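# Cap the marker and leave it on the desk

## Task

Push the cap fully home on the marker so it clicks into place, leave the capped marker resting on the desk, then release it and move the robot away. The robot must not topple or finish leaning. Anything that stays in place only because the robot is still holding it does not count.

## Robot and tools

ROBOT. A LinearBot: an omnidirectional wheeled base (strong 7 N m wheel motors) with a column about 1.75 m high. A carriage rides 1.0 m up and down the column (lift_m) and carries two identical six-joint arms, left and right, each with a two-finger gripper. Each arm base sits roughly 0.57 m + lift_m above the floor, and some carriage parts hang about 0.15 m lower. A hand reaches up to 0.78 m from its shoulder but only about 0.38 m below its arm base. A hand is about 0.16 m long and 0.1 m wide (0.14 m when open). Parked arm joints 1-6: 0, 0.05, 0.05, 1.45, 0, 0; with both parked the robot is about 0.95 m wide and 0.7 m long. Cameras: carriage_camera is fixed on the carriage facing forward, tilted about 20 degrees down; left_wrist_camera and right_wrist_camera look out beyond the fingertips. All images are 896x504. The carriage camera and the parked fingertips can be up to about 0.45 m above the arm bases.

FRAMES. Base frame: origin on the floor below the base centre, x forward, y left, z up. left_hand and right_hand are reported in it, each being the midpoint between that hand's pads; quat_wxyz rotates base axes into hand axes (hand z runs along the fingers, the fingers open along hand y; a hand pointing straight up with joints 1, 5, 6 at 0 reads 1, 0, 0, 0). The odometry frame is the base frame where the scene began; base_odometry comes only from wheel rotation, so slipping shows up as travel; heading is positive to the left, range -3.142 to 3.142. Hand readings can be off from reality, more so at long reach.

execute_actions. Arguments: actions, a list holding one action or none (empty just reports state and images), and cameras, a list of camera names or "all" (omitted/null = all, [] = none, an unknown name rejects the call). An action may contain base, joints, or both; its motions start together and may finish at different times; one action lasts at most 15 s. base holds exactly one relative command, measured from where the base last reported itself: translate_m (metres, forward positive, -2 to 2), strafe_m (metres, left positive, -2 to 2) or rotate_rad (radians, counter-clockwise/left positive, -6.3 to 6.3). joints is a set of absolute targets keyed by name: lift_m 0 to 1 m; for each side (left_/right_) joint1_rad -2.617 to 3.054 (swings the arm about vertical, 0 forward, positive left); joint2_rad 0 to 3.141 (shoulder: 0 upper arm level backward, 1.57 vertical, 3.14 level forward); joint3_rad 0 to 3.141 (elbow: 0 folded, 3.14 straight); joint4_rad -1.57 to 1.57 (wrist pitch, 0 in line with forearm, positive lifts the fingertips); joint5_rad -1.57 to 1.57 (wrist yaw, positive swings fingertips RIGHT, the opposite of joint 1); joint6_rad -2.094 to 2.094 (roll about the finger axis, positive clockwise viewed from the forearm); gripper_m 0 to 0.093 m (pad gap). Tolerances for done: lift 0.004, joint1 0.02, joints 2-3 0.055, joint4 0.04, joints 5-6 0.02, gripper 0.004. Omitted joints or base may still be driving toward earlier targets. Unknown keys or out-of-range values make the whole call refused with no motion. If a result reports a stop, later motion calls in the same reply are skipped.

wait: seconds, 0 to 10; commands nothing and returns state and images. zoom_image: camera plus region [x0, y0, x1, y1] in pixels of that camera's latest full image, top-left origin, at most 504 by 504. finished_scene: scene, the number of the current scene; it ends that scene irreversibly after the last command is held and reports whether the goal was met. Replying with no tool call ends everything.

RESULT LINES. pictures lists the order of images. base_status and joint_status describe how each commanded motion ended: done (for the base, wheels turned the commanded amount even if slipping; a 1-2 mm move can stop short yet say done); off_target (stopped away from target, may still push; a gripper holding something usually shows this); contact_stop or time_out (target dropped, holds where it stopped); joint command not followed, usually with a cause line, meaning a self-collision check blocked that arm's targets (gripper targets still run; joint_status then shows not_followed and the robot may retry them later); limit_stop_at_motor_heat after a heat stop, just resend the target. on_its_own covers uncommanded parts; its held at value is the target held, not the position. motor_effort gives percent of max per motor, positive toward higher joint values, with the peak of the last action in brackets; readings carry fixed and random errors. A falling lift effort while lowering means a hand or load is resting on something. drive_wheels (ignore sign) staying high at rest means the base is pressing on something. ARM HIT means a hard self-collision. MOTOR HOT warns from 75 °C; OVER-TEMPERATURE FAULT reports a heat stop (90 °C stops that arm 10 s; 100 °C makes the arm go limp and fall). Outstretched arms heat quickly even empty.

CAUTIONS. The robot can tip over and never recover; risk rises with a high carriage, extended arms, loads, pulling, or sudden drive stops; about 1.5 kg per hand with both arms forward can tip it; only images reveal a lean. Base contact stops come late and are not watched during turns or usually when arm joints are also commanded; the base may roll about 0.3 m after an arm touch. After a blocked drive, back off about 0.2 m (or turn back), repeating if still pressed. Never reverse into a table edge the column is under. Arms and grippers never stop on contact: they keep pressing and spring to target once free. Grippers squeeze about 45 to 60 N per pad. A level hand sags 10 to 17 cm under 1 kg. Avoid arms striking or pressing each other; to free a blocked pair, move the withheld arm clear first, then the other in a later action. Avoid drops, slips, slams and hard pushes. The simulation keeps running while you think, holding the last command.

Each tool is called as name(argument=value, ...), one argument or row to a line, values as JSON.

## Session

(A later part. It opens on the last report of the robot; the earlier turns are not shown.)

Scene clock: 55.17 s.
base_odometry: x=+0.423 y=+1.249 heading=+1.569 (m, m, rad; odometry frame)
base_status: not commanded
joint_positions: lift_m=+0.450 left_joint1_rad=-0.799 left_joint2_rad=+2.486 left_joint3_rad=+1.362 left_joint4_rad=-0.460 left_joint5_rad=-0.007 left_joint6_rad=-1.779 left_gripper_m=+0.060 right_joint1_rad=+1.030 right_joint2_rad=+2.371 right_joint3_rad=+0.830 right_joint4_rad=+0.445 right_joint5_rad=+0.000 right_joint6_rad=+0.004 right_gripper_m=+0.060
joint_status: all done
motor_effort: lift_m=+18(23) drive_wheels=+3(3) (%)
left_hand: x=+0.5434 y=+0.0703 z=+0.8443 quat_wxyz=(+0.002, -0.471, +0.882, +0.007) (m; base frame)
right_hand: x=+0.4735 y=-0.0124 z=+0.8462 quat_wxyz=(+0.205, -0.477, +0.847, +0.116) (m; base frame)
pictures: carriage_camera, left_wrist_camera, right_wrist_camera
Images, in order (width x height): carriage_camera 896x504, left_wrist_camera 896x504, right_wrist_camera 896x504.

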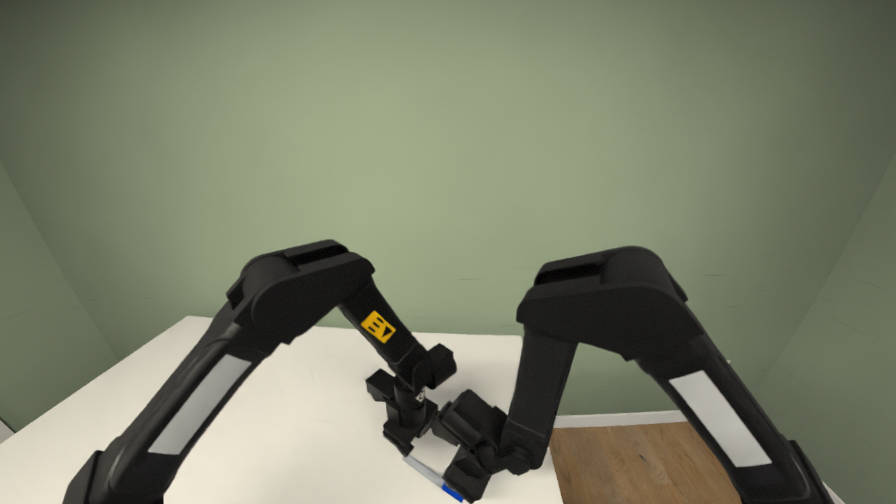

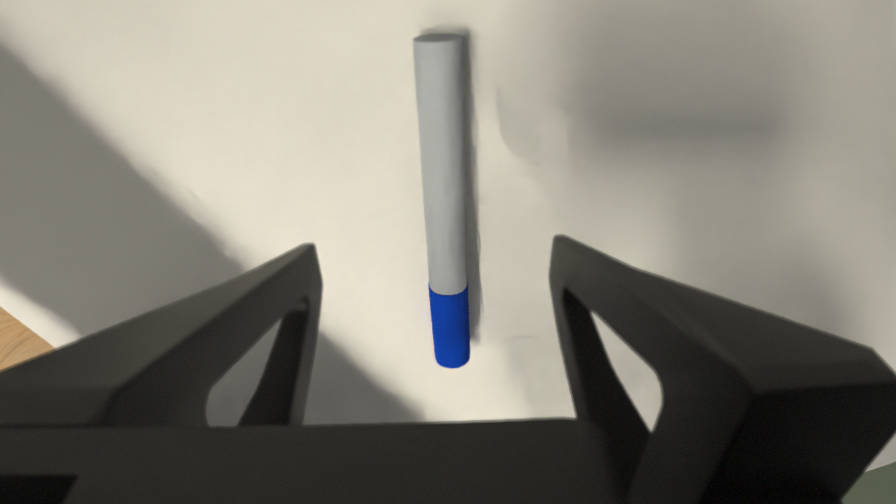

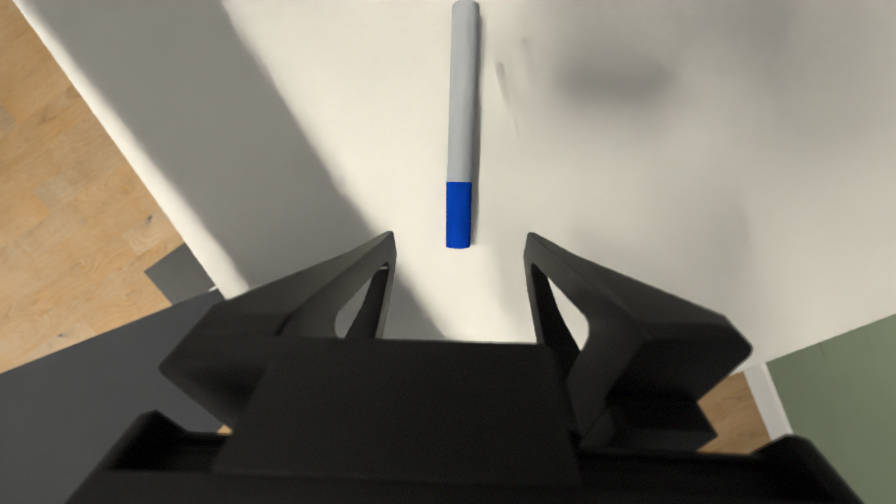

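execute_actions(
  actions=[
    {"joints": {"left_joint1_rad": -0.1, "right_joint1_rad": 0.2, "lift_m": 0.5}},
  ],
  cameras=["carriage_camera"],
)

finished_scene(
  scene=1,
)

Scene clock: 56.63 s.
base_odometry: x=+0.423 y=+1.249 heading=+1.569 (m, m, rad; odometry frame)
base_status: not commanded
joint_positions: lift_m=+0.500 left_joint1_rad=-0.095 left_joint2_rad=+2.485 left_joint3_rad=+1.362 left_joint4_rad=-0.454 left_joint5_rad=-0.006 left_joint6_rad=-1.779 left_gripper_m=+0.060 right_joint1_rad=+0.198 right_joint2_rad=+2.371 right_joint3_rad=+0.830 right_joint4_rad=+0.452 right_joint5_rad=+0.000 right_joint6_rad=+0.004 right_gripper_m=+0.060
joint_status: all done
motor_effort: lift_m=+19(22) drive_wheels=+3(3) (%)
left_hand: x=+0.6593 y=+0.3104 z=+0.8945 quat_wxyz=(+0.001, -0.746, +0.666, +0.004) (m; base frame)
right_hand: x=+0.6562 y=-0.2692 z=+0.8970 quat_wxyz=(+0.237, -0.094, +0.967, +0.024) (m; base frame)
pictures: carriage_camera
Images, in order (width x height): carriage_camera 896x504.

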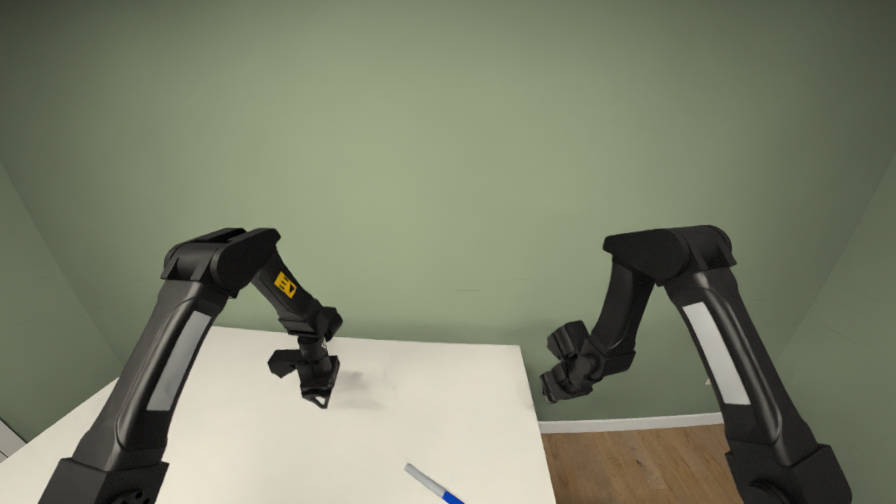

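The scene is finished: the task was done.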